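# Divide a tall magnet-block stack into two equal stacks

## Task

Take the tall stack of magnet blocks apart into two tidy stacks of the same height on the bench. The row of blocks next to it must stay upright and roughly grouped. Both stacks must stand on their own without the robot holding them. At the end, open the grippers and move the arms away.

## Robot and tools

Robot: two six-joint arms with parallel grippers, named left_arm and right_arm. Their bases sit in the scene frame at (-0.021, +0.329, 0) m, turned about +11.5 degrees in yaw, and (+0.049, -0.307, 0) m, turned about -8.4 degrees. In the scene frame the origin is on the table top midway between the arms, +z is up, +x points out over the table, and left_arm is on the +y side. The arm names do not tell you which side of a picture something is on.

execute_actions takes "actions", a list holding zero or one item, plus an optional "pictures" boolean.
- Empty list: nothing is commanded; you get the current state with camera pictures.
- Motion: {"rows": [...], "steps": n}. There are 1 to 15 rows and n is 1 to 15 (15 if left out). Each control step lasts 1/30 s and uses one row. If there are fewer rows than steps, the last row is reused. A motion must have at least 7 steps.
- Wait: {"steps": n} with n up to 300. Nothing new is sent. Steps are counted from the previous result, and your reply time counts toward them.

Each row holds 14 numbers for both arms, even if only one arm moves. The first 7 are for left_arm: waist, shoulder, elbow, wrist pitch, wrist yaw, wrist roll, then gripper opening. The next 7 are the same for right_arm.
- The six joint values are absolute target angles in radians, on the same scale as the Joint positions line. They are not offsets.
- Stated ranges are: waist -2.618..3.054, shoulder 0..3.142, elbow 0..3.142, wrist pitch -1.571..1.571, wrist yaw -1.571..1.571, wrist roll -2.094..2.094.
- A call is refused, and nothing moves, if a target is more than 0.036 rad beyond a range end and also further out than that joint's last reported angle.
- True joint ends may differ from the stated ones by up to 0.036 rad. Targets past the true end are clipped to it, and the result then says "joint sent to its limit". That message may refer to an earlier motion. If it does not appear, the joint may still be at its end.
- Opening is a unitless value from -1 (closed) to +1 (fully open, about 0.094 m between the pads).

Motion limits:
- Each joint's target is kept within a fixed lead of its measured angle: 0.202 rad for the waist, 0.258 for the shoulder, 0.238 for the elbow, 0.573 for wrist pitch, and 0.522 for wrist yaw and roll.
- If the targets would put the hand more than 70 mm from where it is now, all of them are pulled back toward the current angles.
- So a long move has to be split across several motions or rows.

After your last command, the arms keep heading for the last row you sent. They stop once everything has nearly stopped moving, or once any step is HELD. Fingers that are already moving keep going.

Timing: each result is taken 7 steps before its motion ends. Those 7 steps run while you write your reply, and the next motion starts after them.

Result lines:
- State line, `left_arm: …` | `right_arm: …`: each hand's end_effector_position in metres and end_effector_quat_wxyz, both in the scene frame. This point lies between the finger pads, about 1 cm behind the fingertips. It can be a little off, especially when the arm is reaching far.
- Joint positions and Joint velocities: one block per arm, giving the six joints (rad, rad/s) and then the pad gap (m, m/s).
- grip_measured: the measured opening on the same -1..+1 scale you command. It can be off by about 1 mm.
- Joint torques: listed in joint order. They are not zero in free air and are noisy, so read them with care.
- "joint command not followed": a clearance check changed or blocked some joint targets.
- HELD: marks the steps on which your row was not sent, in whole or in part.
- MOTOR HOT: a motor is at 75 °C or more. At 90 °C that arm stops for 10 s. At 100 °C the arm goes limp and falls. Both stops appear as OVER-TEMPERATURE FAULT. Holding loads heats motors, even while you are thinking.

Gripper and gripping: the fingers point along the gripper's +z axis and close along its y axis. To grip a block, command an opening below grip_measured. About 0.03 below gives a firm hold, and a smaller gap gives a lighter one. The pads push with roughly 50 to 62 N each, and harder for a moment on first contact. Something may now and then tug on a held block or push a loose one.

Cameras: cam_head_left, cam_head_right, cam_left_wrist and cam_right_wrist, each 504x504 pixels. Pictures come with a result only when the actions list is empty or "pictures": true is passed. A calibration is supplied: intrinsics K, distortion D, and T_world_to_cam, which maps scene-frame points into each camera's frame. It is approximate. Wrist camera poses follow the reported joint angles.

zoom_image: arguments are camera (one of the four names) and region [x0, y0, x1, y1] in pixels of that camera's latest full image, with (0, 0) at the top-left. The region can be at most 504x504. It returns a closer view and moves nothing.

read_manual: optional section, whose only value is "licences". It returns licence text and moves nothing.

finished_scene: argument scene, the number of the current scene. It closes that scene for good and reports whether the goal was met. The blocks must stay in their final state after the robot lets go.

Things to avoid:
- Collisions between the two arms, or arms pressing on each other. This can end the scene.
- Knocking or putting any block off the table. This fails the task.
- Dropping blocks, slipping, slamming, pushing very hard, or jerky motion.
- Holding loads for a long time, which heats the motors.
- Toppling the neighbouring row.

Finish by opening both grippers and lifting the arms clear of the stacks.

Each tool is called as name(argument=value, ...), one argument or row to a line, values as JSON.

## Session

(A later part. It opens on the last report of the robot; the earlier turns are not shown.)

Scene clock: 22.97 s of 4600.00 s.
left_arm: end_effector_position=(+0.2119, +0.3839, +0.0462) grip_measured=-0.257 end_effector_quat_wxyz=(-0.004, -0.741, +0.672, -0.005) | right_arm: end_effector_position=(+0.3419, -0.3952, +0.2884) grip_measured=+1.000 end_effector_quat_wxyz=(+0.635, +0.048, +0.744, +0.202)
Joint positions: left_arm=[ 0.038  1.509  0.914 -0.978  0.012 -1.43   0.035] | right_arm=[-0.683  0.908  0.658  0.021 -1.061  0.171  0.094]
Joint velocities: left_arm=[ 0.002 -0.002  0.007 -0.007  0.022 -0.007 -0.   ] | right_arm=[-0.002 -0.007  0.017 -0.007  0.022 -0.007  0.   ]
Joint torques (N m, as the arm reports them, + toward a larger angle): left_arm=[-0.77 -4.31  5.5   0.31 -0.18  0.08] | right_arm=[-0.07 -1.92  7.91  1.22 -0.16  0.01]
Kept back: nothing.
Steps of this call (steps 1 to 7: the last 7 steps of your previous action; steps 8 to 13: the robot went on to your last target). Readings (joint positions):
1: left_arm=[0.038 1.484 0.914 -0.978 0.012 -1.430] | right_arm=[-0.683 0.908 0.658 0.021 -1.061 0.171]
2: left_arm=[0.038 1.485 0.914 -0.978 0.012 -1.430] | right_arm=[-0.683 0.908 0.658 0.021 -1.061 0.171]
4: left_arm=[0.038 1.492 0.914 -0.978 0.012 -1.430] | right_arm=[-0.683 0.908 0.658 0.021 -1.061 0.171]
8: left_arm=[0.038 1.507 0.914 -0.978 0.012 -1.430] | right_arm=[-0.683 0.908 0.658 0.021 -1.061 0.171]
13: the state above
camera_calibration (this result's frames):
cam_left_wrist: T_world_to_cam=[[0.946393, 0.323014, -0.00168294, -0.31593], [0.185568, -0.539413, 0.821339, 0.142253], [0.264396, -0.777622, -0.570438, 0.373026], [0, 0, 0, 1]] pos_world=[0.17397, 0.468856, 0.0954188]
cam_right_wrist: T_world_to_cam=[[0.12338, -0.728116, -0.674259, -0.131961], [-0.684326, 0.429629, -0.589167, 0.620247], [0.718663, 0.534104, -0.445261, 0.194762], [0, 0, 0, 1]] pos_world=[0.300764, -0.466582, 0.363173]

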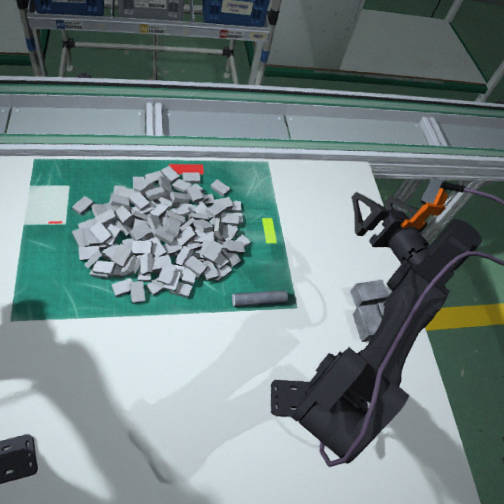

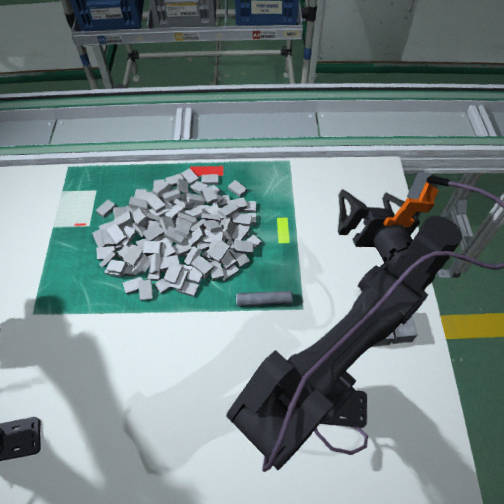

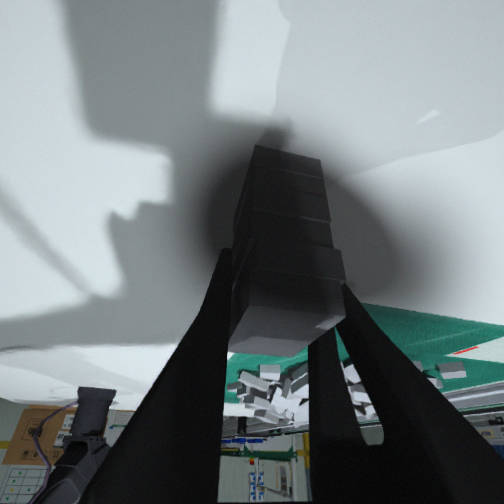

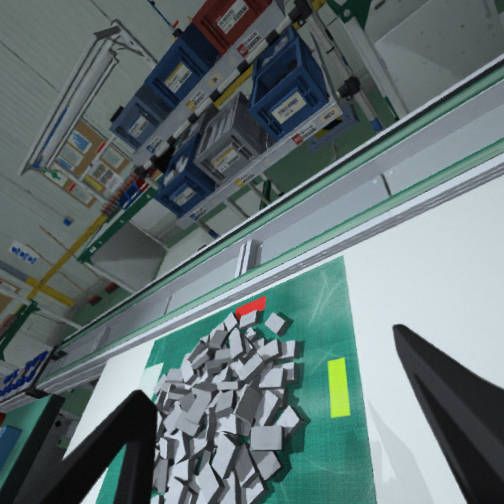

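execute_actions(
  actions=[
    {"rows": [[0.028,1.514,0.905,-0.988,-0.005,-1.424,-0.30,-0.683,0.908,0.658,0.021,-1.061,0.171,1],[0.028,1.514,0.905,-0.988,-0.005,-1.424,-0.335,-0.683,0.908,0.658,0.021,-1.061,0.171,1],[0.028,1.514,0.905,-0.988,-0.005,-1.424,-0.365,-0.683,0.908,0.658,0.021,-1.061,0.171,1],[0.028,1.514,0.905,-0.988,-0.005,-1.424,-0.39,-0.683,0.908,0.658,0.021,-1.061,0.171,1],[0.028,1.514,0.905,-0.988,-0.005,-1.424,-0.405,-0.683,0.908,0.658,0.021,-1.061,0.171,1],[0.028,1.514,0.905,-0.988,-0.005,-1.424,-0.42,-0.683,0.908,0.658,0.021,-1.061,0.171,1],[0.028,1.514,0.905,-0.988,-0.005,-1.424,-0.435,-0.683,0.908,0.658,0.021,-1.061,0.171,1],[0.028,1.514,0.905,-0.988,-0.005,-1.424,-0.45,-0.683,0.908,0.658,0.021,-1.061,0.171,1],[0.028,1.514,0.905,-0.988,-0.005,-1.424,-0.465,-0.683,0.908,0.658,0.021,-1.061,0.171,1],[0.028,1.512,0.905,-0.988,-0.005,-1.424,-0.48,-0.683,0.908,0.658,0.021,-1.061,0.171,1],[0.028,1.509,0.905,-0.988,-0.005,-1.424,-0.495,-0.683,0.908,0.658,0.021,-1.061,0.171,1],[0.028,1.506,0.905,-0.988,-0.005,-1.424,-0.50,-0.683,0.908,0.658,0.021,-1.061,0.171,1],[0.028,1.503,0.905,-0.988,-0.005,-1.424,-0.50,-0.683,0.908,0.658,0.021,-1.061,0.171,1],[0.028,1.500,0.905,-0.988,-0.005,-1.424,-0.50,-0.683,0.908,0.658,0.021,-1.061,0.171,1]], "steps": 14},
  ],
)

execute_actions(
  actions=[
    {"rows": [[0.028,1.4988,0.905,-0.988,-0.005,-1.424,-0.50,-0.683,0.908,0.658,0.021,-1.061,0.171,1],[0.028,1.4956,0.905,-0.988,-0.005,-1.424,-0.50,-0.683,0.908,0.658,0.021,-1.061,0.171,1],[0.028,1.4906,0.905,-0.988,-0.005,-1.424,-0.50,-0.683,0.908,0.658,0.021,-1.061,0.171,1],[0.028,1.4844,0.905,-0.988,-0.005,-1.424,-0.50,-0.683,0.908,0.658,0.021,-1.061,0.171,1],[0.028,1.4774,0.905,-0.988,-0.005,-1.424,-0.50,-0.683,0.908,0.658,0.021,-1.061,0.171,1],[0.028,1.4700,0.905,-0.988,-0.005,-1.424,-0.50,-0.683,0.908,0.658,0.021,-1.061,0.171,1],[0.0263,1.4626,0.905,-0.988,-0.005,-1.424,-0.50,-0.683,0.908,0.658,0.021,-1.061,0.171,1],[0.0213,1.4556,0.905,-0.988,-0.005,-1.424,-0.50,-0.683,0.908,0.658,0.021,-1.061,0.171,1],[0.0133,1.4494,0.905,-0.985,-0.005,-1.424,-0.50,-0.683,0.908,0.658,0.021,-1.061,0.171,1],[0.0025,1.4444,0.905,-0.981,-0.005,-1.424,-0.50,-0.683,0.908,0.658,0.021,-1.061,0.171,1],[-0.0107,1.4412,0.905,-0.977,-0.005,-1.424,-0.50,-0.683,0.908,0.658,0.021,-1.061,0.171,1],[-0.0261,1.4400,0.905,-0.973,-0.005,-1.424,-0.50,-0.683,0.908,0.658,0.021,-1.061,0.171,1],[-0.0434,1.4400,0.905,-0.970,-0.005,-1.424,-0.50,-0.683,0.908,0.658,0.021,-1.061,0.171,1],[-0.0623,1.4400,0.905,-0.9693,-0.005,-1.424,-0.50,-0.683,0.908,0.658,0.021,-1.061,0.171,1],[-0.0826,1.4400,0.905,-0.9671,-0.005,-1.424,-0.50,-0.683,0.908,0.658,0.021,-1.061,0.171,1]], "steps": 15},
  ],
)

execute_actions(
  actions=[
    {"rows": [[-0.1040,1.44,0.9040,-0.9637,-0.005,-1.424,-0.50,-0.683,0.908,0.658,0.021,-1.061,0.171,1],[-0.1262,1.44,0.9012,-0.9592,-0.005,-1.424,-0.50,-0.683,0.908,0.658,0.021,-1.061,0.171,1],[-0.1490,1.44,0.8966,-0.9536,-0.005,-1.424,-0.50,-0.683,0.908,0.658,0.021,-1.061,0.171,1],[-0.1720,1.44,0.8906,-0.9472,-0.005,-1.424,-0.50,-0.683,0.908,0.658,0.021,-1.061,0.171,1],[-0.1950,1.44,0.8831,-0.9400,-0.005,-1.424,-0.50,-0.683,0.908,0.658,0.021,-1.061,0.171,1],[-0.2178,1.44,0.8745,-0.9321,-0.005,-1.424,-0.50,-0.683,0.908,0.658,0.021,-1.061,0.171,1],[-0.2400,1.44,0.8649,-0.9238,-0.005,-1.424,-0.50,-0.683,0.908,0.658,0.021,-1.061,0.171,1],[-0.2614,1.44,0.8544,-0.9151,-0.005,-1.424,-0.50,-0.683,0.908,0.658,0.021,-1.061,0.171,1],[-0.2817,1.44,0.8433,-0.9061,-0.005,-1.424,-0.50,-0.683,0.908,0.658,0.021,-1.061,0.171,1],[-0.3006,1.44,0.8316,-0.8970,-0.005,-1.424,-0.50,-0.683,0.908,0.658,0.021,-1.061,0.171,1],[-0.3179,1.44,0.8197,-0.8879,-0.005,-1.424,-0.50,-0.683,0.908,0.658,0.021,-1.061,0.171,1],[-0.3333,1.44,0.8075,-0.8789,-0.005,-1.424,-0.50,-0.683,0.908,0.658,0.021,-1.061,0.171,1],[-0.3465,1.44,0.7953,-0.8702,-0.005,-1.424,-0.50,-0.683,0.908,0.658,0.021,-1.061,0.171,1],[-0.3573,1.44,0.7834,-0.8619,-0.005,-1.424,-0.50,-0.683,0.908,0.658,0.021,-1.061,0.171,1],[-0.3653,1.44,0.7717,-0.8540,-0.005,-1.424,-0.50,-0.683,0.908,0.658,0.021,-1.061,0.171,1]], "steps": 15},
  ],
  pictures=true,
)

execute_actions(
  actions=[
    {"rows": [[-0.3703,1.44,0.7606,-0.8468,-0.005,-1.424,-0.50,-0.683,0.908,0.658,0.021,-1.061,0.171,1],[-0.3720,1.44,0.7501,-0.8404,-0.005,-1.424,-0.50,-0.683,0.908,0.658,0.021,-1.061,0.171,1],[-0.3720,1.44,0.7405,-0.8348,-0.005,-1.424,-0.50,-0.683,0.908,0.658,0.021,-1.061,0.171,1],[-0.3720,1.44,0.7319,-0.8303,-0.005,-1.424,-0.50,-0.683,0.908,0.658,0.021,-1.061,0.171,1],[-0.3720,1.44,0.7244,-0.8269,-0.005,-1.424,-0.50,-0.683,0.908,0.658,0.021,-1.061,0.171,1],[-0.3720,1.44,0.7184,-0.8247,-0.005,-1.424,-0.50,-0.683,0.908,0.658,0.021,-1.061,0.171,1],[-0.3720,1.44,0.7138,-0.8240,-0.005,-1.424,-0.50,-0.683,0.908,0.658,0.021,-1.061,0.171,1],[-0.3720,1.44,0.7110,-0.8240,-0.005,-1.424,-0.50,-0.683,0.908,0.658,0.021,-1.061,0.171,1],[-0.3720,1.44,0.7100,-0.8240,-0.005,-1.424,-0.50,-0.683,0.908,0.658,0.021,-1.061,0.171,1]], "steps": 9},
  ],
)

execute_actions(
  actions=[
    {"steps": 13},
  ],
  pictures=true,
)

Scene clock: 29.40 s of 4600.00 s.
left_arm: end_effector_position=(+0.2114, +0.3838, +0.0462) grip_measured=-0.424 end_effector_quat_wxyz=(-0.005, -0.741, +0.672, -0.004) | right_arm: end_effector_position=(+0.3419, -0.3952, +0.2884) grip_measured=+1.000 end_effector_quat_wxyz=(+0.635, +0.048, +0.744, +0.202)
Joint positions: left_arm=[ 0.038  1.509  0.914 -0.98   0.012 -1.43   0.027] | right_arm=[-0.683  0.908  0.658  0.021 -1.061  0.171  0.094]
Joint velocities: left_arm=[ 0.012 -0.002  0.012  0.066 -0.095 -0.022 -0.008] | right_arm=[-0.012 -0.007  0.002 -0.022 -0.007 -0.022  0.   ]
Joint torques (N m, as the arm reports them, + toward a larger angle): left_arm=[-0.81 -4.23  5.65  0.32 -0.18  0.05] | right_arm=[-0.02 -1.94  7.92  1.25 -0.14  0.02]
Steps of this call (steps 1 to 30: the robot went on to your last target; steps 31 to 90: nothing new was sent; then 3.20 s passed at rest; steps 91 to 97: the first 7 steps of this action). Readings (joint positions):
91: left_arm=[0.038 1.509 0.914 -0.978 0.012 -1.430] | right_arm=[-0.683 0.908 0.658 0.021 -1.061 0.171]
92: left_arm=[0.038 1.509 0.914 -0.978 0.012 -1.430] | right_arm=[-0.683 0.908 0.658 0.021 -1.061 0.171]
94: left_arm=[0.038 1.509 0.914 -0.978 0.012 -1.430] | right_arm=[-0.683 0.908 0.658 0.021 -1.061 0.171]
97: the state above

Scene clock: 29.90 s of 4600.00 s.
left_arm: end_effector_position=(+0.2106, +0.3835, +0.0473) grip_measured=-0.437 end_effector_quat_wxyz=(-0.003, -0.740, +0.672, -0.005) | right_arm: end_effector_position=(+0.3419, -0.3952, +0.2884) grip_measured=+1.000 end_effector_quat_wxyz=(+0.635, +0.048, +0.744, +0.202)
Joint positions: left_arm=[ 0.037  1.499  0.91  -0.98   0.012 -1.43   0.026] | right_arm=[-0.683  0.908  0.658  0.021 -1.061  0.171  0.094]
Joint velocities: left_arm=[-0.061 -0.164 -0.085 -0.125 -0.066 -0.051 -0.001] | right_arm=[ 0.017 -0.002 -0.007 -0.022 -0.022  0.051  0.   ]
Joint torques (N m, as the arm reports them, + toward a larger angle): left_arm=[-1.06 -7.11  6.38  0.36 -0.14  0.06] | right_arm=[-0.02 -1.92  7.85  1.25 -0.16  0.02]
Steps of this call (steps 1 to 7: the last 7 steps of your previous action; steps 8 to 15: the first 8 steps of this action). Readings (joint positions):
8: left_arm=[0.038 1.509 0.914 -0.980 0.012 -1.430] | right_arm=[-0.683 0.908 0.658 0.021 -1.061 0.171]
9: left_arm=[0.038 1.509 0.914 -0.980 0.012 -1.430] | right_arm=[-0.683 0.908 0.658 0.021 -1.061 0.171]
11: left_arm=[0.038 1.509 0.914 -0.980 0.012 -1.430] | right_arm=[-0.683 0.908 0.658 0.021 -1.061 0.171]
15: the state above

Scene clock: 30.40 s of 4600.00 s.
left_arm: end_effector_position=(+0.2183, +0.3241, +0.0467) grip_measured=-0.438 end_effector_quat_wxyz=(+0.013, -0.648, +0.761, -0.016) | right_arm: end_effector_position=(+0.3419, -0.3952, +0.2884) grip_measured=+1.000 end_effector_quat_wxyz=(+0.635, +0.048, +0.744, +0.202)
Joint positions: left_arm=[-0.218  1.467  0.878 -0.941  0.006 -1.43   0.026] | right_arm=[-0.683  0.908  0.658  0.021 -1.061  0.171  0.094]
Joint velocities: left_arm=[-0.667 -0.007 -0.281  0.168  0.022 -0.022 -0.   ] | right_arm=[ 0.002  0.002  0.002  0.022 -0.051 -0.007  0.   ]
Joint torques (N m, as the arm reports them, + toward a larger angle): left_arm=[-0.36 -6.3   5.98  0.47 -0.1   0.08] | right_arm=[-0.04 -1.96  7.92  1.24 -0.14  0.02]
Steps of this call (steps 1 to 7: the last 7 steps of your previous action; steps 8 to 15: the first 8 steps of this action). Readings (joint positions):
8: left_arm=[-0.060 1.467 0.906 -0.978 0.006 -1.430] | right_arm=[-0.683 0.908 0.658 0.021 -1.061 0.171]
9: left_arm=[-0.081 1.467 0.906 -0.976 0.005 -1.430] | right_arm=[-0.683 0.908 0.658 0.021 -1.061 0.171]
11: left_arm=[-0.126 1.467 0.904 -0.970 0.005 -1.430] | right_arm=[-0.683 0.908 0.658 0.021 -1.061 0.171]
15: the state above
camera_calibration (this result's frames):
cam_left_wrist: T_world_to_cam=[[0.996549, 0.0721316, 0.0410661, -0.234305], [0.00775818, -0.573539, 0.819141, 0.158373], [0.082639, -0.815996, -0.57212, 0.377363], [0, 0, 0, 1]] pos_world=[0.201083, 0.415661, 0.0957887]
cam_right_wrist: T_world_to_cam=[[0.12338, -0.728116, -0.674259, -0.131961], [-0.684326, 0.429629, -0.589167, 0.620247], [0.718663, 0.534104, -0.445261, 0.194762], [0, 0, 0, 1]] pos_world=[0.300764, -0.466582, 0.363173]

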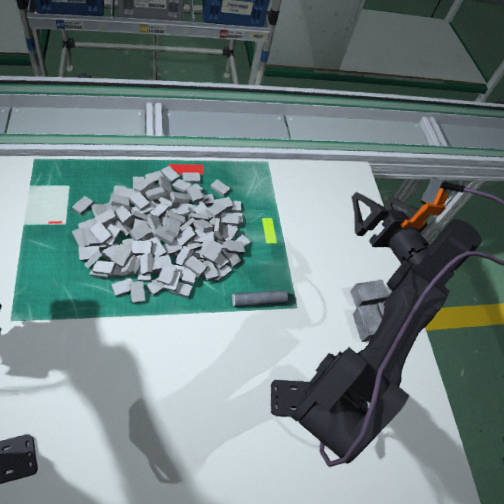

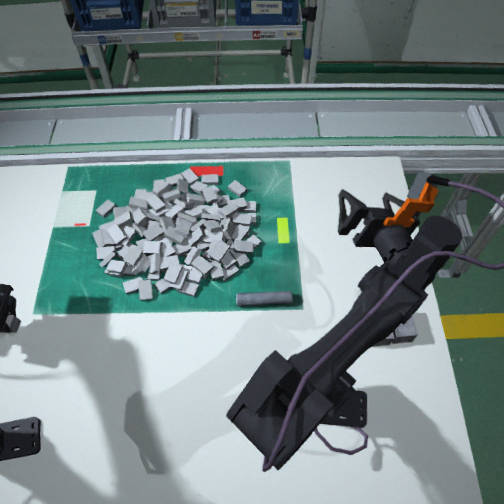

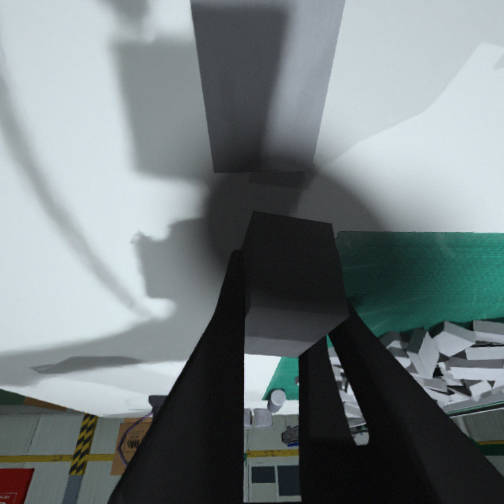

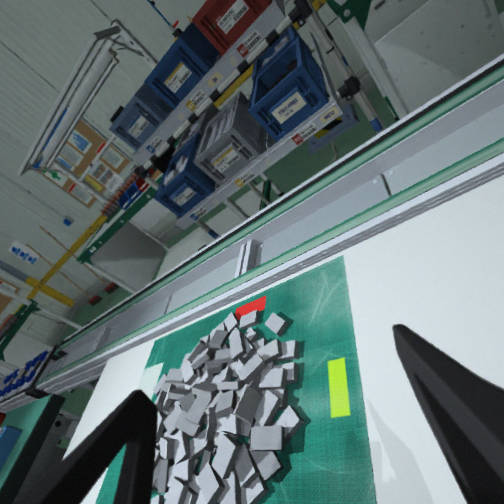

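Scene clock: 30.70 s of 4600.00 s.
left_arm: end_effector_position=(+0.1939, +0.2935, +0.0216) grip_measured=-0.438 end_effector_quat_wxyz=(-0.004, -0.593, +0.805, -0.002) | right_arm: end_effector_position=(+0.3419, -0.3952, +0.2884) grip_measured=+1.000 end_effector_quat_wxyz=(+0.635, +0.048, +0.744, +0.202)
Joint positions: left_arm=[-0.359  1.467  0.77  -0.878  0.008 -1.43   0.026] | right_arm=[-0.683  0.908  0.658  0.021 -1.061  0.171  0.094]
Joint velocities: left_arm=[-0.139 -0.002 -0.33   0.242  0.022 -0.037 -0.001] | right_arm=[ 0.027 -0.002  0.002 -0.037 -0.037 -0.066  0.   ]
Joint torques (N m, as the arm reports them, + toward a larger angle): left_arm=[-0.23 -6.07  6.22  0.5  -0.12  0.07] | right_arm=[-0.02 -1.91  7.87  1.23 -0.15  0.02]
Steps of this call (steps 1 to 7: the last 7 steps of your previous action; steps 8 to 9: the first 2 steps of this action). Readings (joint positions):
8: left_arm=[-0.352 1.467 0.782 -0.884 0.008 -1.430] | right_arm=[-0.683 0.908 0.658 0.021 -1.061 0.171]
9: the state above

Scene clock: 31.13 s of 4600.00 s.
left_arm: end_effector_position=(+0.1867, +0.2937, +0.0127) grip_measured=-0.438 end_effector_quat_wxyz=(-0.005, -0.591, +0.807, -0.001) | right_arm: end_effector_position=(+0.3419, -0.3952, +0.2884) grip_measured=+1.000 end_effector_quat_wxyz=(+0.635, +0.048, +0.744, +0.202)
Joint positions: left_arm=[-0.364  1.459  0.724 -0.841  0.008 -1.429  0.026] | right_arm=[-0.683  0.908  0.658  0.021 -1.061  0.171  0.094]
Joint velocities: left_arm=[ 0.002 -0.012 -0.002 -0.037  0.022  0.022  0.   ] | right_arm=[ 0.007 -0.007 -0.007  0.022 -0.037  0.066  0.   ]
Joint torques (N m, as the arm reports them, + toward a larger angle): left_arm=[-0.62 -5.3   4.82  0.61 -0.14  0.07] | right_arm=[ 0.   -1.91  7.89  1.23 -0.15  0.03]
Kept back: nothing.
Steps of this call (steps 1 to 7: the last 7 steps of your previous action; steps 8 to 13: the robot went on to your last target). Readings (joint positions):
1: left_arm=[-0.363 1.467 0.759 -0.871 0.008 -1.430] | right_arm=[-0.683 0.908 0.658 0.021 -1.061 0.171]
2: left_arm=[-0.364 1.467 0.749 -0.865 0.008 -1.430] | right_arm=[-0.683 0.908 0.658 0.021 -1.061 0.171]
4: left_arm=[-0.364 1.467 0.732 -0.855 0.008 -1.430] | right_arm=[-0.683 0.908 0.658 0.021 -1.061 0.171]
8: left_arm=[-0.364 1.460 0.725 -0.842 0.008 -1.429] | right_arm=[-0.683 0.908 0.658 0.021 -1.061 0.171]
13: the state above
camera_calibration (this result's frames):
cam_left_wrist: T_world_to_cam=[[0.997226, -0.0742364, -0.00544196, -0.155764], [-0.0382062, -0.573229, 0.818504, 0.177507], [-0.0638823, -0.816025, -0.574475, 0.363056], [0, 0, 0, 1]] pos_world=[0.185306, 0.386452, 0.0624288]
cam_right_wrist: T_world_to_cam=[[0.12338, -0.728116, -0.674259, -0.131961], [-0.684326, 0.429629, -0.589167, 0.620247], [0.718663, 0.534104, -0.445261, 0.194762], [0, 0, 0, 1]] pos_world=[0.300764, -0.466582, 0.363173]

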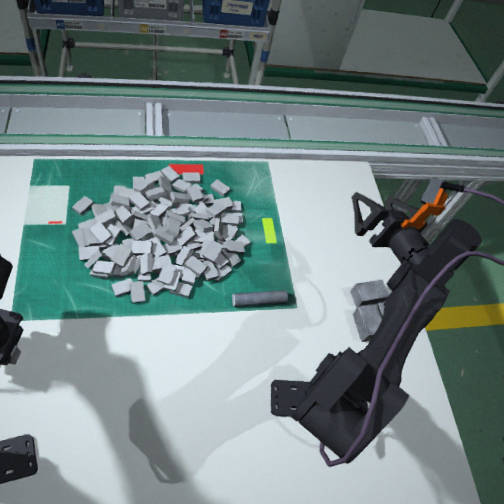

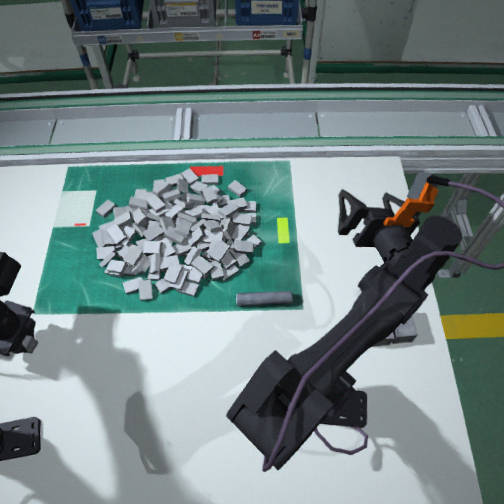

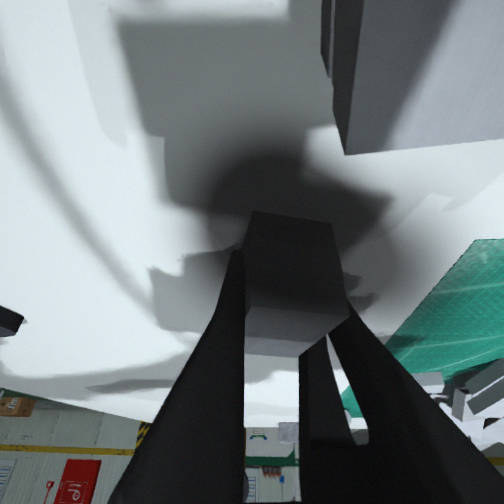

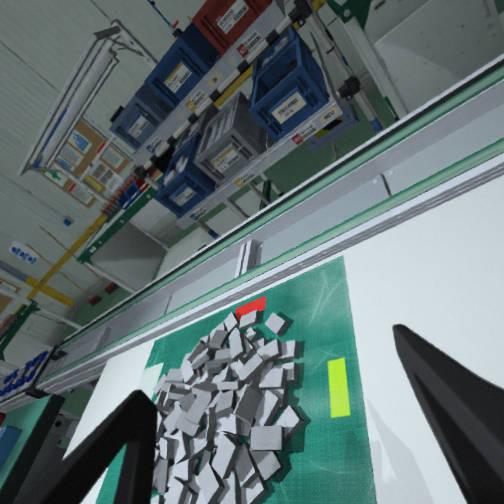

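zoom_image(
  camera="cam_left_wrist",
  region=[290, 0, 504, 170],
)

zoom_image(
  camera="cam_left_wrist",
  region=[210, 190, 380, 370],
)

Region (290, 0, 504, 170) of cam_left_wrist's 504x504 image, scaled by 2.355, with more detail than that image has; it fills the top 400 rows of this view, and the rest is white.

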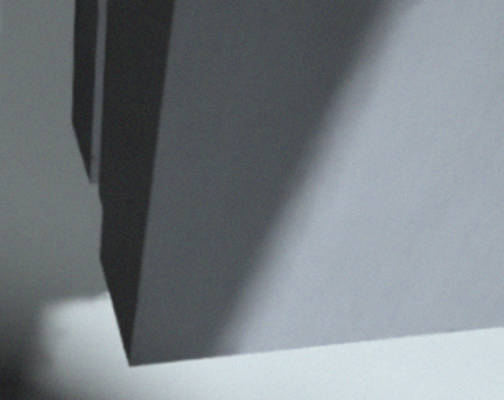

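Region (210, 190, 380, 370) of cam_left_wrist's 504x504 image, scaled by 2.800, with more detail than that image has.

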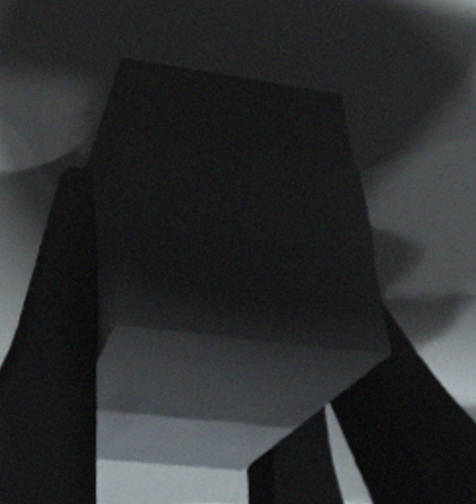

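execute_actions(
  actions=[
    {"rows": [[-0.372,1.442,0.720,-0.832,-0.005,-1.424,-0.47,-0.683,0.908,0.658,0.021,-1.061,0.171,1],[-0.372,1.444,0.728,-0.840,-0.005,-1.424,-0.45,-0.683,0.908,0.658,0.021,-1.061,0.171,1],[-0.372,1.445,0.734,-0.845,-0.005,-1.424,-0.435,-0.683,0.908,0.658,0.021,-1.061,0.171,1],[-0.372,1.445,0.734,-0.845,-0.005,-1.424,-0.42,-0.683,0.908,0.658,0.021,-1.061,0.171,1],[-0.372,1.445,0.734,-0.845,-0.005,-1.424,-0.39,-0.683,0.908,0.658,0.021,-1.061,0.171,1],[-0.372,1.445,0.734,-0.845,-0.005,-1.424,-0.32,-0.683,0.908,0.658,0.021,-1.061,0.171,1],[-0.372,1.4426,0.734,-0.8466,-0.005,-1.424,-0.22,-0.683,0.908,0.658,0.021,-1.061,0.171,1],[-0.372,1.4358,0.734,-0.8512,-0.005,-1.424,-0.10,-0.683,0.908,0.658,0.021,-1.061,0.171,1],[-0.372,1.4250,0.734,-0.8585,-0.005,-1.424,0.02,-0.683,0.908,0.658,0.021,-1.061,0.171,1],[-0.372,1.4106,0.734,-0.8683,-0.005,-1.424,0.14,-0.683,0.908,0.658,0.021,-1.061,0.171,1],[-0.372,1.3929,0.734,-0.8803,-0.005,-1.424,0.24,-0.683,0.908,0.658,0.021,-1.061,0.171,1],[-0.372,1.3723,0.734,-0.8942,-0.005,-1.424,0.3,-0.683,0.908,0.658,0.021,-1.061,0.171,1],[-0.372,1.3494,0.7353,-0.9098,-0.005,-1.424,0.3,-0.683,0.908,0.658,0.021,-1.061,0.171,1],[-0.372,1.3244,0.7392,-0.9267,-0.005,-1.424,0.3,-0.683,0.908,0.658,0.021,-1.061,0.171,1],[-0.372,1.2979,0.7454,-0.9447,-0.005,-1.4160,0.3,-0.683,0.908,0.658,0.021,-1.061,0.171,1]], "steps": 15},
  ],
)

execute_actions(
  actions=[
    {"rows": [[-0.372,1.2701,0.7537,-0.9635,-0.005,-1.3930,0.3,-0.683,0.908,0.658,0.021,-1.061,0.171,1],[-0.3705,1.2415,0.7638,-0.9829,-0.005,-1.3564,0.3,-0.683,0.908,0.658,0.021,-1.061,0.171,1],[-0.3661,1.2125,0.7756,-1.0025,-0.005,-1.3074,0.3,-0.683,0.908,0.658,0.021,-1.061,0.171,1],[-0.3591,1.1835,0.7887,-1.0221,-0.005,-1.2475,0.3,-0.683,0.908,0.658,0.021,-1.061,0.171,1],[-0.3498,1.1549,0.8030,-1.0415,-0.005,-1.1781,0.3,-0.683,0.908,0.658,0.021,-1.061,0.171,1],[-0.3384,1.1271,0.8182,-1.0603,-0.005,-1.1004,0.3,-0.683,0.908,0.658,0.021,-1.061,0.171,1],[-0.3251,1.1006,0.8341,-1.0783,-0.005,-1.0159,0.3,-0.683,0.908,0.658,0.021,-1.061,0.171,1],[-0.3103,1.0756,0.8504,-1.0952,-0.005,-0.9260,0.3,-0.683,0.908,0.658,0.021,-1.061,0.171,1],[-0.2942,1.0527,0.8670,-1.1108,-0.005,-0.8319,0.3,-0.683,0.908,0.658,0.021,-1.061,0.171,1],[-0.2771,1.0321,0.8836,-1.1247,-0.005,-0.7352,0.3,-0.683,0.908,0.658,0.021,-1.061,0.171,1],[-0.2592,1.0144,0.8999,-1.1367,-0.005,-0.6370,0.3,-0.683,0.908,0.658,0.021,-1.061,0.171,1],[-0.2407,1.0000,0.9158,-1.1465,-0.005,-0.5388,0.3,-0.683,0.908,0.658,0.021,-1.061,0.171,1],[-0.2220,0.9892,0.9310,-1.1538,-0.005,-0.4421,0.3,-0.683,0.908,0.658,0.021,-1.061,0.171,1],[-0.2033,0.9824,0.9453,-1.1584,-0.005,-0.3480,0.3,-0.683,0.908,0.658,0.021,-1.061,0.171,1],[-0.1848,0.9800,0.9584,-1.1600,-0.005,-0.2581,0.3,-0.683,0.908,0.658,0.021,-1.061,0.171,1]], "steps": 15},
  ],
  pictures=true,
)

execute_actions(
  actions=[
    {"rows": [[-0.1669,0.98,0.9702,-1.16,-0.005,-0.1736,0.3,-0.683,0.908,0.658,0.021,-1.061,0.171,1],[-0.1498,0.98,0.9803,-1.16,-0.005,-0.0959,0.3,-0.683,0.908,0.658,0.021,-1.061,0.171,1],[-0.1337,0.98,0.9886,-1.16,-0.005,-0.0265,0.3,-0.683,0.908,0.658,0.021,-1.061,0.171,1],[-0.1189,0.98,0.9948,-1.16,-0.005,0.0334,0.3,-0.683,0.908,0.658,0.021,-1.061,0.171,1],[-0.1056,0.98,0.9987,-1.16,-0.005,0.0824,0.3,-0.683,0.908,0.658,0.021,-1.061,0.171,1],[-0.0942,0.98,1.0,-1.16,-0.005,0.1190,0.3,-0.683,0.908,0.658,0.021,-1.061,0.171,1],[-0.0849,0.98,1.0,-1.16,-0.005,0.1420,0.3,-0.683,0.908,0.658,0.021,-1.061,0.171,1],[-0.0779,0.98,1.0,-1.16,-0.005,0.15,0.3,-0.683,0.908,0.658,0.021,-1.061,0.171,1],[-0.0735,0.98,1.0,-1.16,-0.005,0.15,0.3,-0.683,0.908,0.658,0.021,-1.061,0.171,1],[-0.0720,0.98,1.0,-1.16,-0.005,0.15,0.3,-0.683,0.908,0.658,0.021,-1.061,0.171,1]], "steps": 10},
  ],
)

execute_actions(
  actions=[
    {"steps": 13},
  ],
  pictures=true,
)

Scene clock: 45.70 s of 4600.00 s.
left_arm: end_effector_position=(+0.1867, +0.2937, +0.0127) grip_measured=-0.156 end_effector_quat_wxyz=(-0.005, -0.591, +0.807, -0.001) | right_arm: end_effector_position=(+0.3419, -0.3952, +0.2884) grip_measured=+1.000 end_effector_quat_wxyz=(+0.635, +0.048, +0.744, +0.202)
Joint positions: left_arm=[-0.364  1.459  0.724 -0.841  0.008 -1.429  0.04 ] | right_arm=[-0.683  0.908  0.658  0.021 -1.061  0.171  0.094]
Joint velocities: left_arm=[-0.017  0.007  0.012 -0.037 -0.051 -0.022  0.107] | right_arm=[-0.002 -0.002 -0.017  0.037 -0.037 -0.022  0.   ]
Joint torques (N m, as the arm reports them, + toward a larger angle): left_arm=[-0.64 -5.62  7.11  0.31 -0.12  0.05] | right_arm=[-0.05 -1.96  7.85  1.24 -0.15  0.02]
Steps of this call (steps 1 to 30: the robot went on to your last target; steps 31 to 90: nothing new was sent; then 11.30 s passed at rest; steps 91 to 98: the first 8 steps of this action). Readings (joint positions):
91: left_arm=[-0.364 1.459 0.724 -0.841 0.008 -1.429] | right_arm=[-0.683 0.908 0.658 0.021 -1.061 0.171]
92: left_arm=[-0.364 1.459 0.724 -0.841 0.008 -1.429] | right_arm=[-0.683 0.908 0.658 0.021 -1.061 0.171]
94: left_arm=[-0.364 1.459 0.724 -0.841 0.008 -1.429] | right_arm=[-0.683 0.908 0.658 0.021 -1.061 0.171]
98: the state above

Scene clock: 46.20 s of 4600.00 s.
left_arm: end_effector_position=(+0.1909, +0.2977, +0.0898) grip_measured=+0.297 end_effector_quat_wxyz=(+0.083, -0.494, +0.863, -0.070) | right_arm: end_effector_position=(+0.3419, -0.3952, +0.2884) grip_measured=+1.000 end_effector_quat_wxyz=(+0.635, +0.048, +0.744, +0.202)
Joint positions: left_arm=[-0.342  1.14   0.796 -1.008  0.009 -1.183  0.061] | right_arm=[-0.683  0.908  0.658  0.021 -1.061  0.171  0.094]
Joint velocities: left_arm=[ 0.335 -0.779  0.496 -0.491 -0.066  1.634 -0.001] | right_arm=[-0.007  0.017 -0.012 -0.081 -0.081 -0.037  0.   ]
Joint torques (N m, as the arm reports them, + toward a larger angle): left_arm=[ 0.99 -3.32  9.48  0.73 -0.15  0.04] | right_arm=[-0.06 -1.92  7.9   1.23 -0.15  0.03]
Steps of this call (steps 1 to 7: the last 7 steps of your previous action; steps 8 to 15: the first 8 steps of this action). Readings (joint positions):
8: left_arm=[-0.364 1.337 0.724 -0.885 0.008 -1.423] | right_arm=[-0.683 0.908 0.658 0.021 -1.061 0.171]
9: left_arm=[-0.364 1.309 0.726 -0.901 0.008 -1.412] | right_arm=[-0.683 0.908 0.658 0.021 -1.061 0.171]
11: left_arm=[-0.364 1.253 0.739 -0.937 0.008 -1.369] | right_arm=[-0.683 0.908 0.658 0.021 -1.061 0.171]
15: the state above
camera_calibration (this result's frames):
cam_left_wrist: T_world_to_cam=[[0.931989, -0.290789, 0.216421, -0.102187], [-0.344206, -0.522738, 0.779915, 0.163744], [-0.11366, -0.801366, -0.587277, 0.417108], [0, 0, 0, 1]] pos_world=[0.199007, 0.390137, 0.139367]
cam_right_wrist: T_world_to_cam=[[0.12338, -0.728116, -0.674259, -0.131961], [-0.684326, 0.429629, -0.589167, 0.620247], [0.718663, 0.534104, -0.445261, 0.194762], [0, 0, 0, 1]] pos_world=[0.300764, -0.466582, 0.363173]

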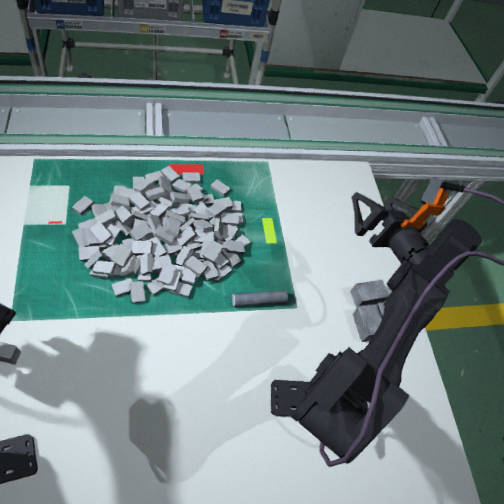

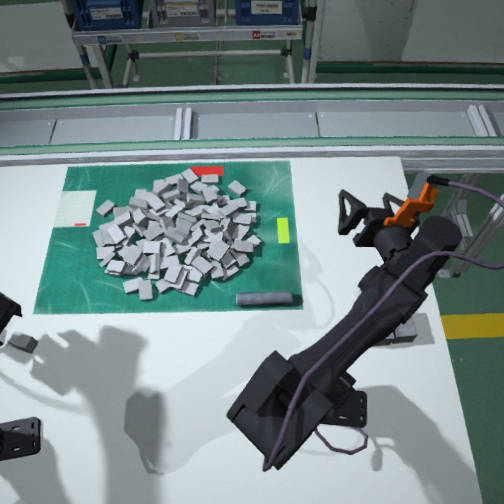

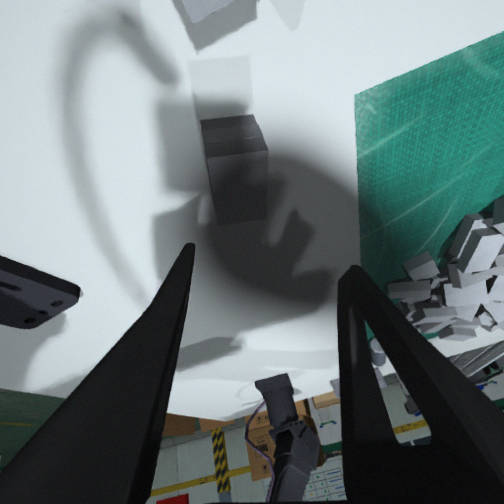

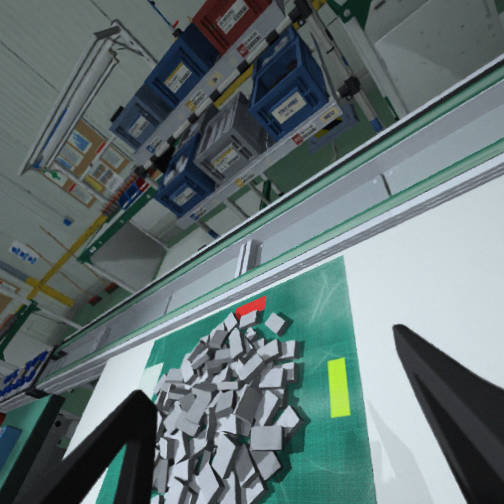

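Scene clock: 46.53 s of 4600.00 s.
left_arm: end_effector_position=(+0.1989, +0.3353, +0.1601) grip_measured=+0.297 end_effector_quat_wxyz=(+0.195, -0.197, +0.960, -0.037) | right_arm: end_effector_position=(+0.3419, -0.3952, +0.2884) grip_measured=+1.000 end_effector_quat_wxyz=(+0.635, +0.048, +0.744, +0.202)
Joint positions: left_arm=[-0.169  0.995  0.95  -1.126  0.005 -0.375  0.061] | right_arm=[-0.683  0.908  0.658  0.021 -1.061  0.171  0.094]
Joint velocities: left_arm=[ 0.471 -0.002  0.281 -0.183 -0.007  2.366 -0.001] | right_arm=[ 0.002  0.007  0.007 -0.051  0.037 -0.081  0.   ]
Joint torques (N m, as the arm reports them, + toward a larger angle): left_arm=[ 0.56 -2.12  9.34  1.13 -0.11  0.04] | right_arm=[-0.03 -1.97  7.88  1.21 -0.16  0.03]
Steps of this call (steps 1 to 7: the last 7 steps of your previous action; steps 8 to 10: the first 3 steps of this action). Readings (joint positions):
8: left_arm=[-0.204 0.998 0.927 -1.114 0.006 -0.543] | right_arm=[-0.683 0.908 0.658 0.021 -1.061 0.171]
9: left_arm=[-0.187 0.995 0.940 -1.121 0.006 -0.458] | right_arm=[-0.683 0.908 0.658 0.021 -1.061 0.171]
10: the state above

Scene clock: 46.97 s of 4600.00 s.
left_arm: end_effector_position=(+0.1954, +0.3548, +0.1653) grip_measured=+0.298 end_effector_quat_wxyz=(+0.196, -0.003, +0.980, +0.021) | right_arm: end_effector_position=(+0.3419, -0.3952, +0.2884) grip_measured=+1.000 end_effector_quat_wxyz=(+0.635, +0.048, +0.744, +0.202)
Joint positions: left_arm=[-0.082  0.995  0.973 -1.153  0.002  0.111  0.061] | right_arm=[-0.683  0.908  0.658  0.021 -1.061  0.171  0.094]
Joint velocities: left_arm=[-0.017  0.002 -0.002 -0.051  0.007  0.256 -0.001] | right_arm=[ 0.002 -0.007  0.002 -0.051  0.037  0.007  0.   ]
Joint torques (N m, as the arm reports them, + toward a larger angle): left_arm=[ 0.85 -2.09  9.89  1.22 -0.09  0.05] | right_arm=[-0.05 -1.91  7.86  1.22 -0.14  0.02]
Kept back: nothing.
Steps of this call (steps 1 to 7: the last 7 steps of your previous action; steps 8 to 13: the robot went on to your last target). Readings (joint positions):
1: left_arm=[-0.153 0.995 0.959 -1.129 0.005 -0.297] | right_arm=[-0.683 0.908 0.658 0.021 -1.061 0.171]
2: left_arm=[-0.137 0.995 0.965 -1.132 0.005 -0.224] | right_arm=[-0.683 0.908 0.658 0.021 -1.061 0.171]
4: left_arm=[-0.111 0.995 0.972 -1.137 0.004 -0.100] | right_arm=[-0.683 0.908 0.658 0.021 -1.061 0.171]
8: left_arm=[-0.084 0.995 0.973 -1.147 0.002 0.044] | right_arm=[-0.683 0.908 0.658 0.021 -1.061 0.171]
13: the state above
camera_calibration (this result's frames):
cam_left_wrist: T_world_to_cam=[[0.225995, -0.972873, 0.0494489, 0.301413], [-0.83204, -0.166383, 0.529175, 0.146589], [-0.506593, -0.160734, -0.847071, 0.400237], [0, 0, 0, 1]] pos_world=[0.256607, 0.381958, 0.246553]
cam_right_wrist: T_world_to_cam=[[0.12338, -0.728116, -0.674259, -0.131961], [-0.684326, 0.429629, -0.589167, 0.620247], [0.718663, 0.534104, -0.445261, 0.194762], [0, 0, 0, 1]] pos_world=[0.300764, -0.466582, 0.363173]

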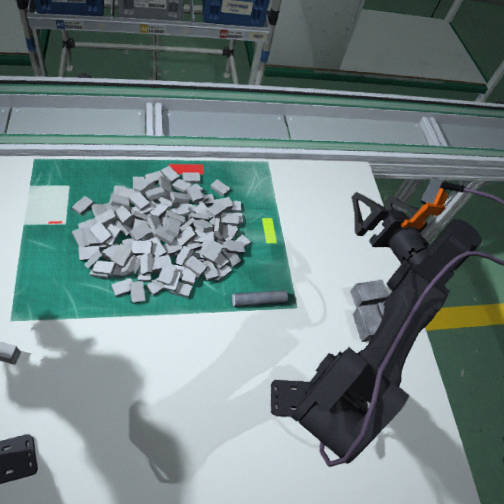

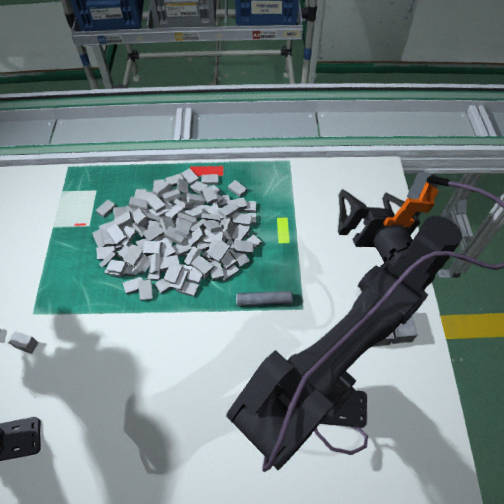

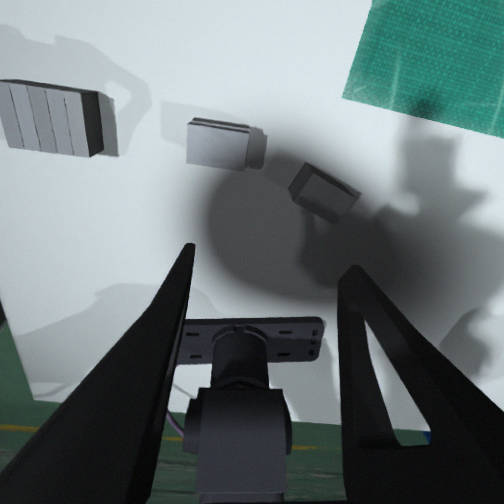

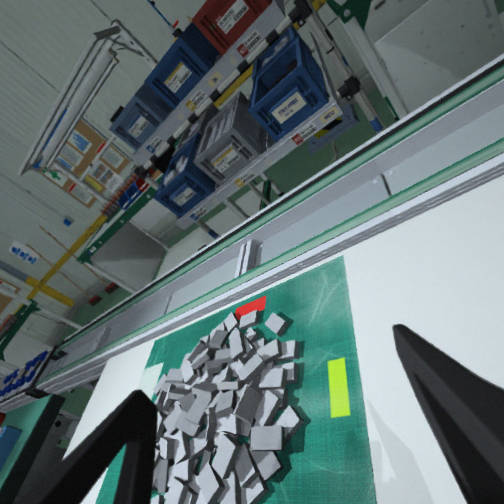

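zoom_image(
  camera="cam_left_wrist",
  region=[170, 100, 380, 240],
)

Region (170, 100, 380, 240) of cam_left_wrist's 504x504 image, scaled by 2.400, with more detail than that image has.

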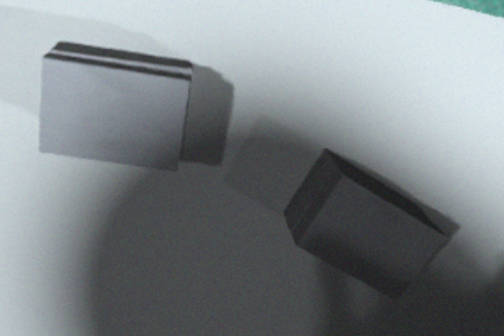

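finished_scene(
  scene=2,
)

The scene is finished: the task was done.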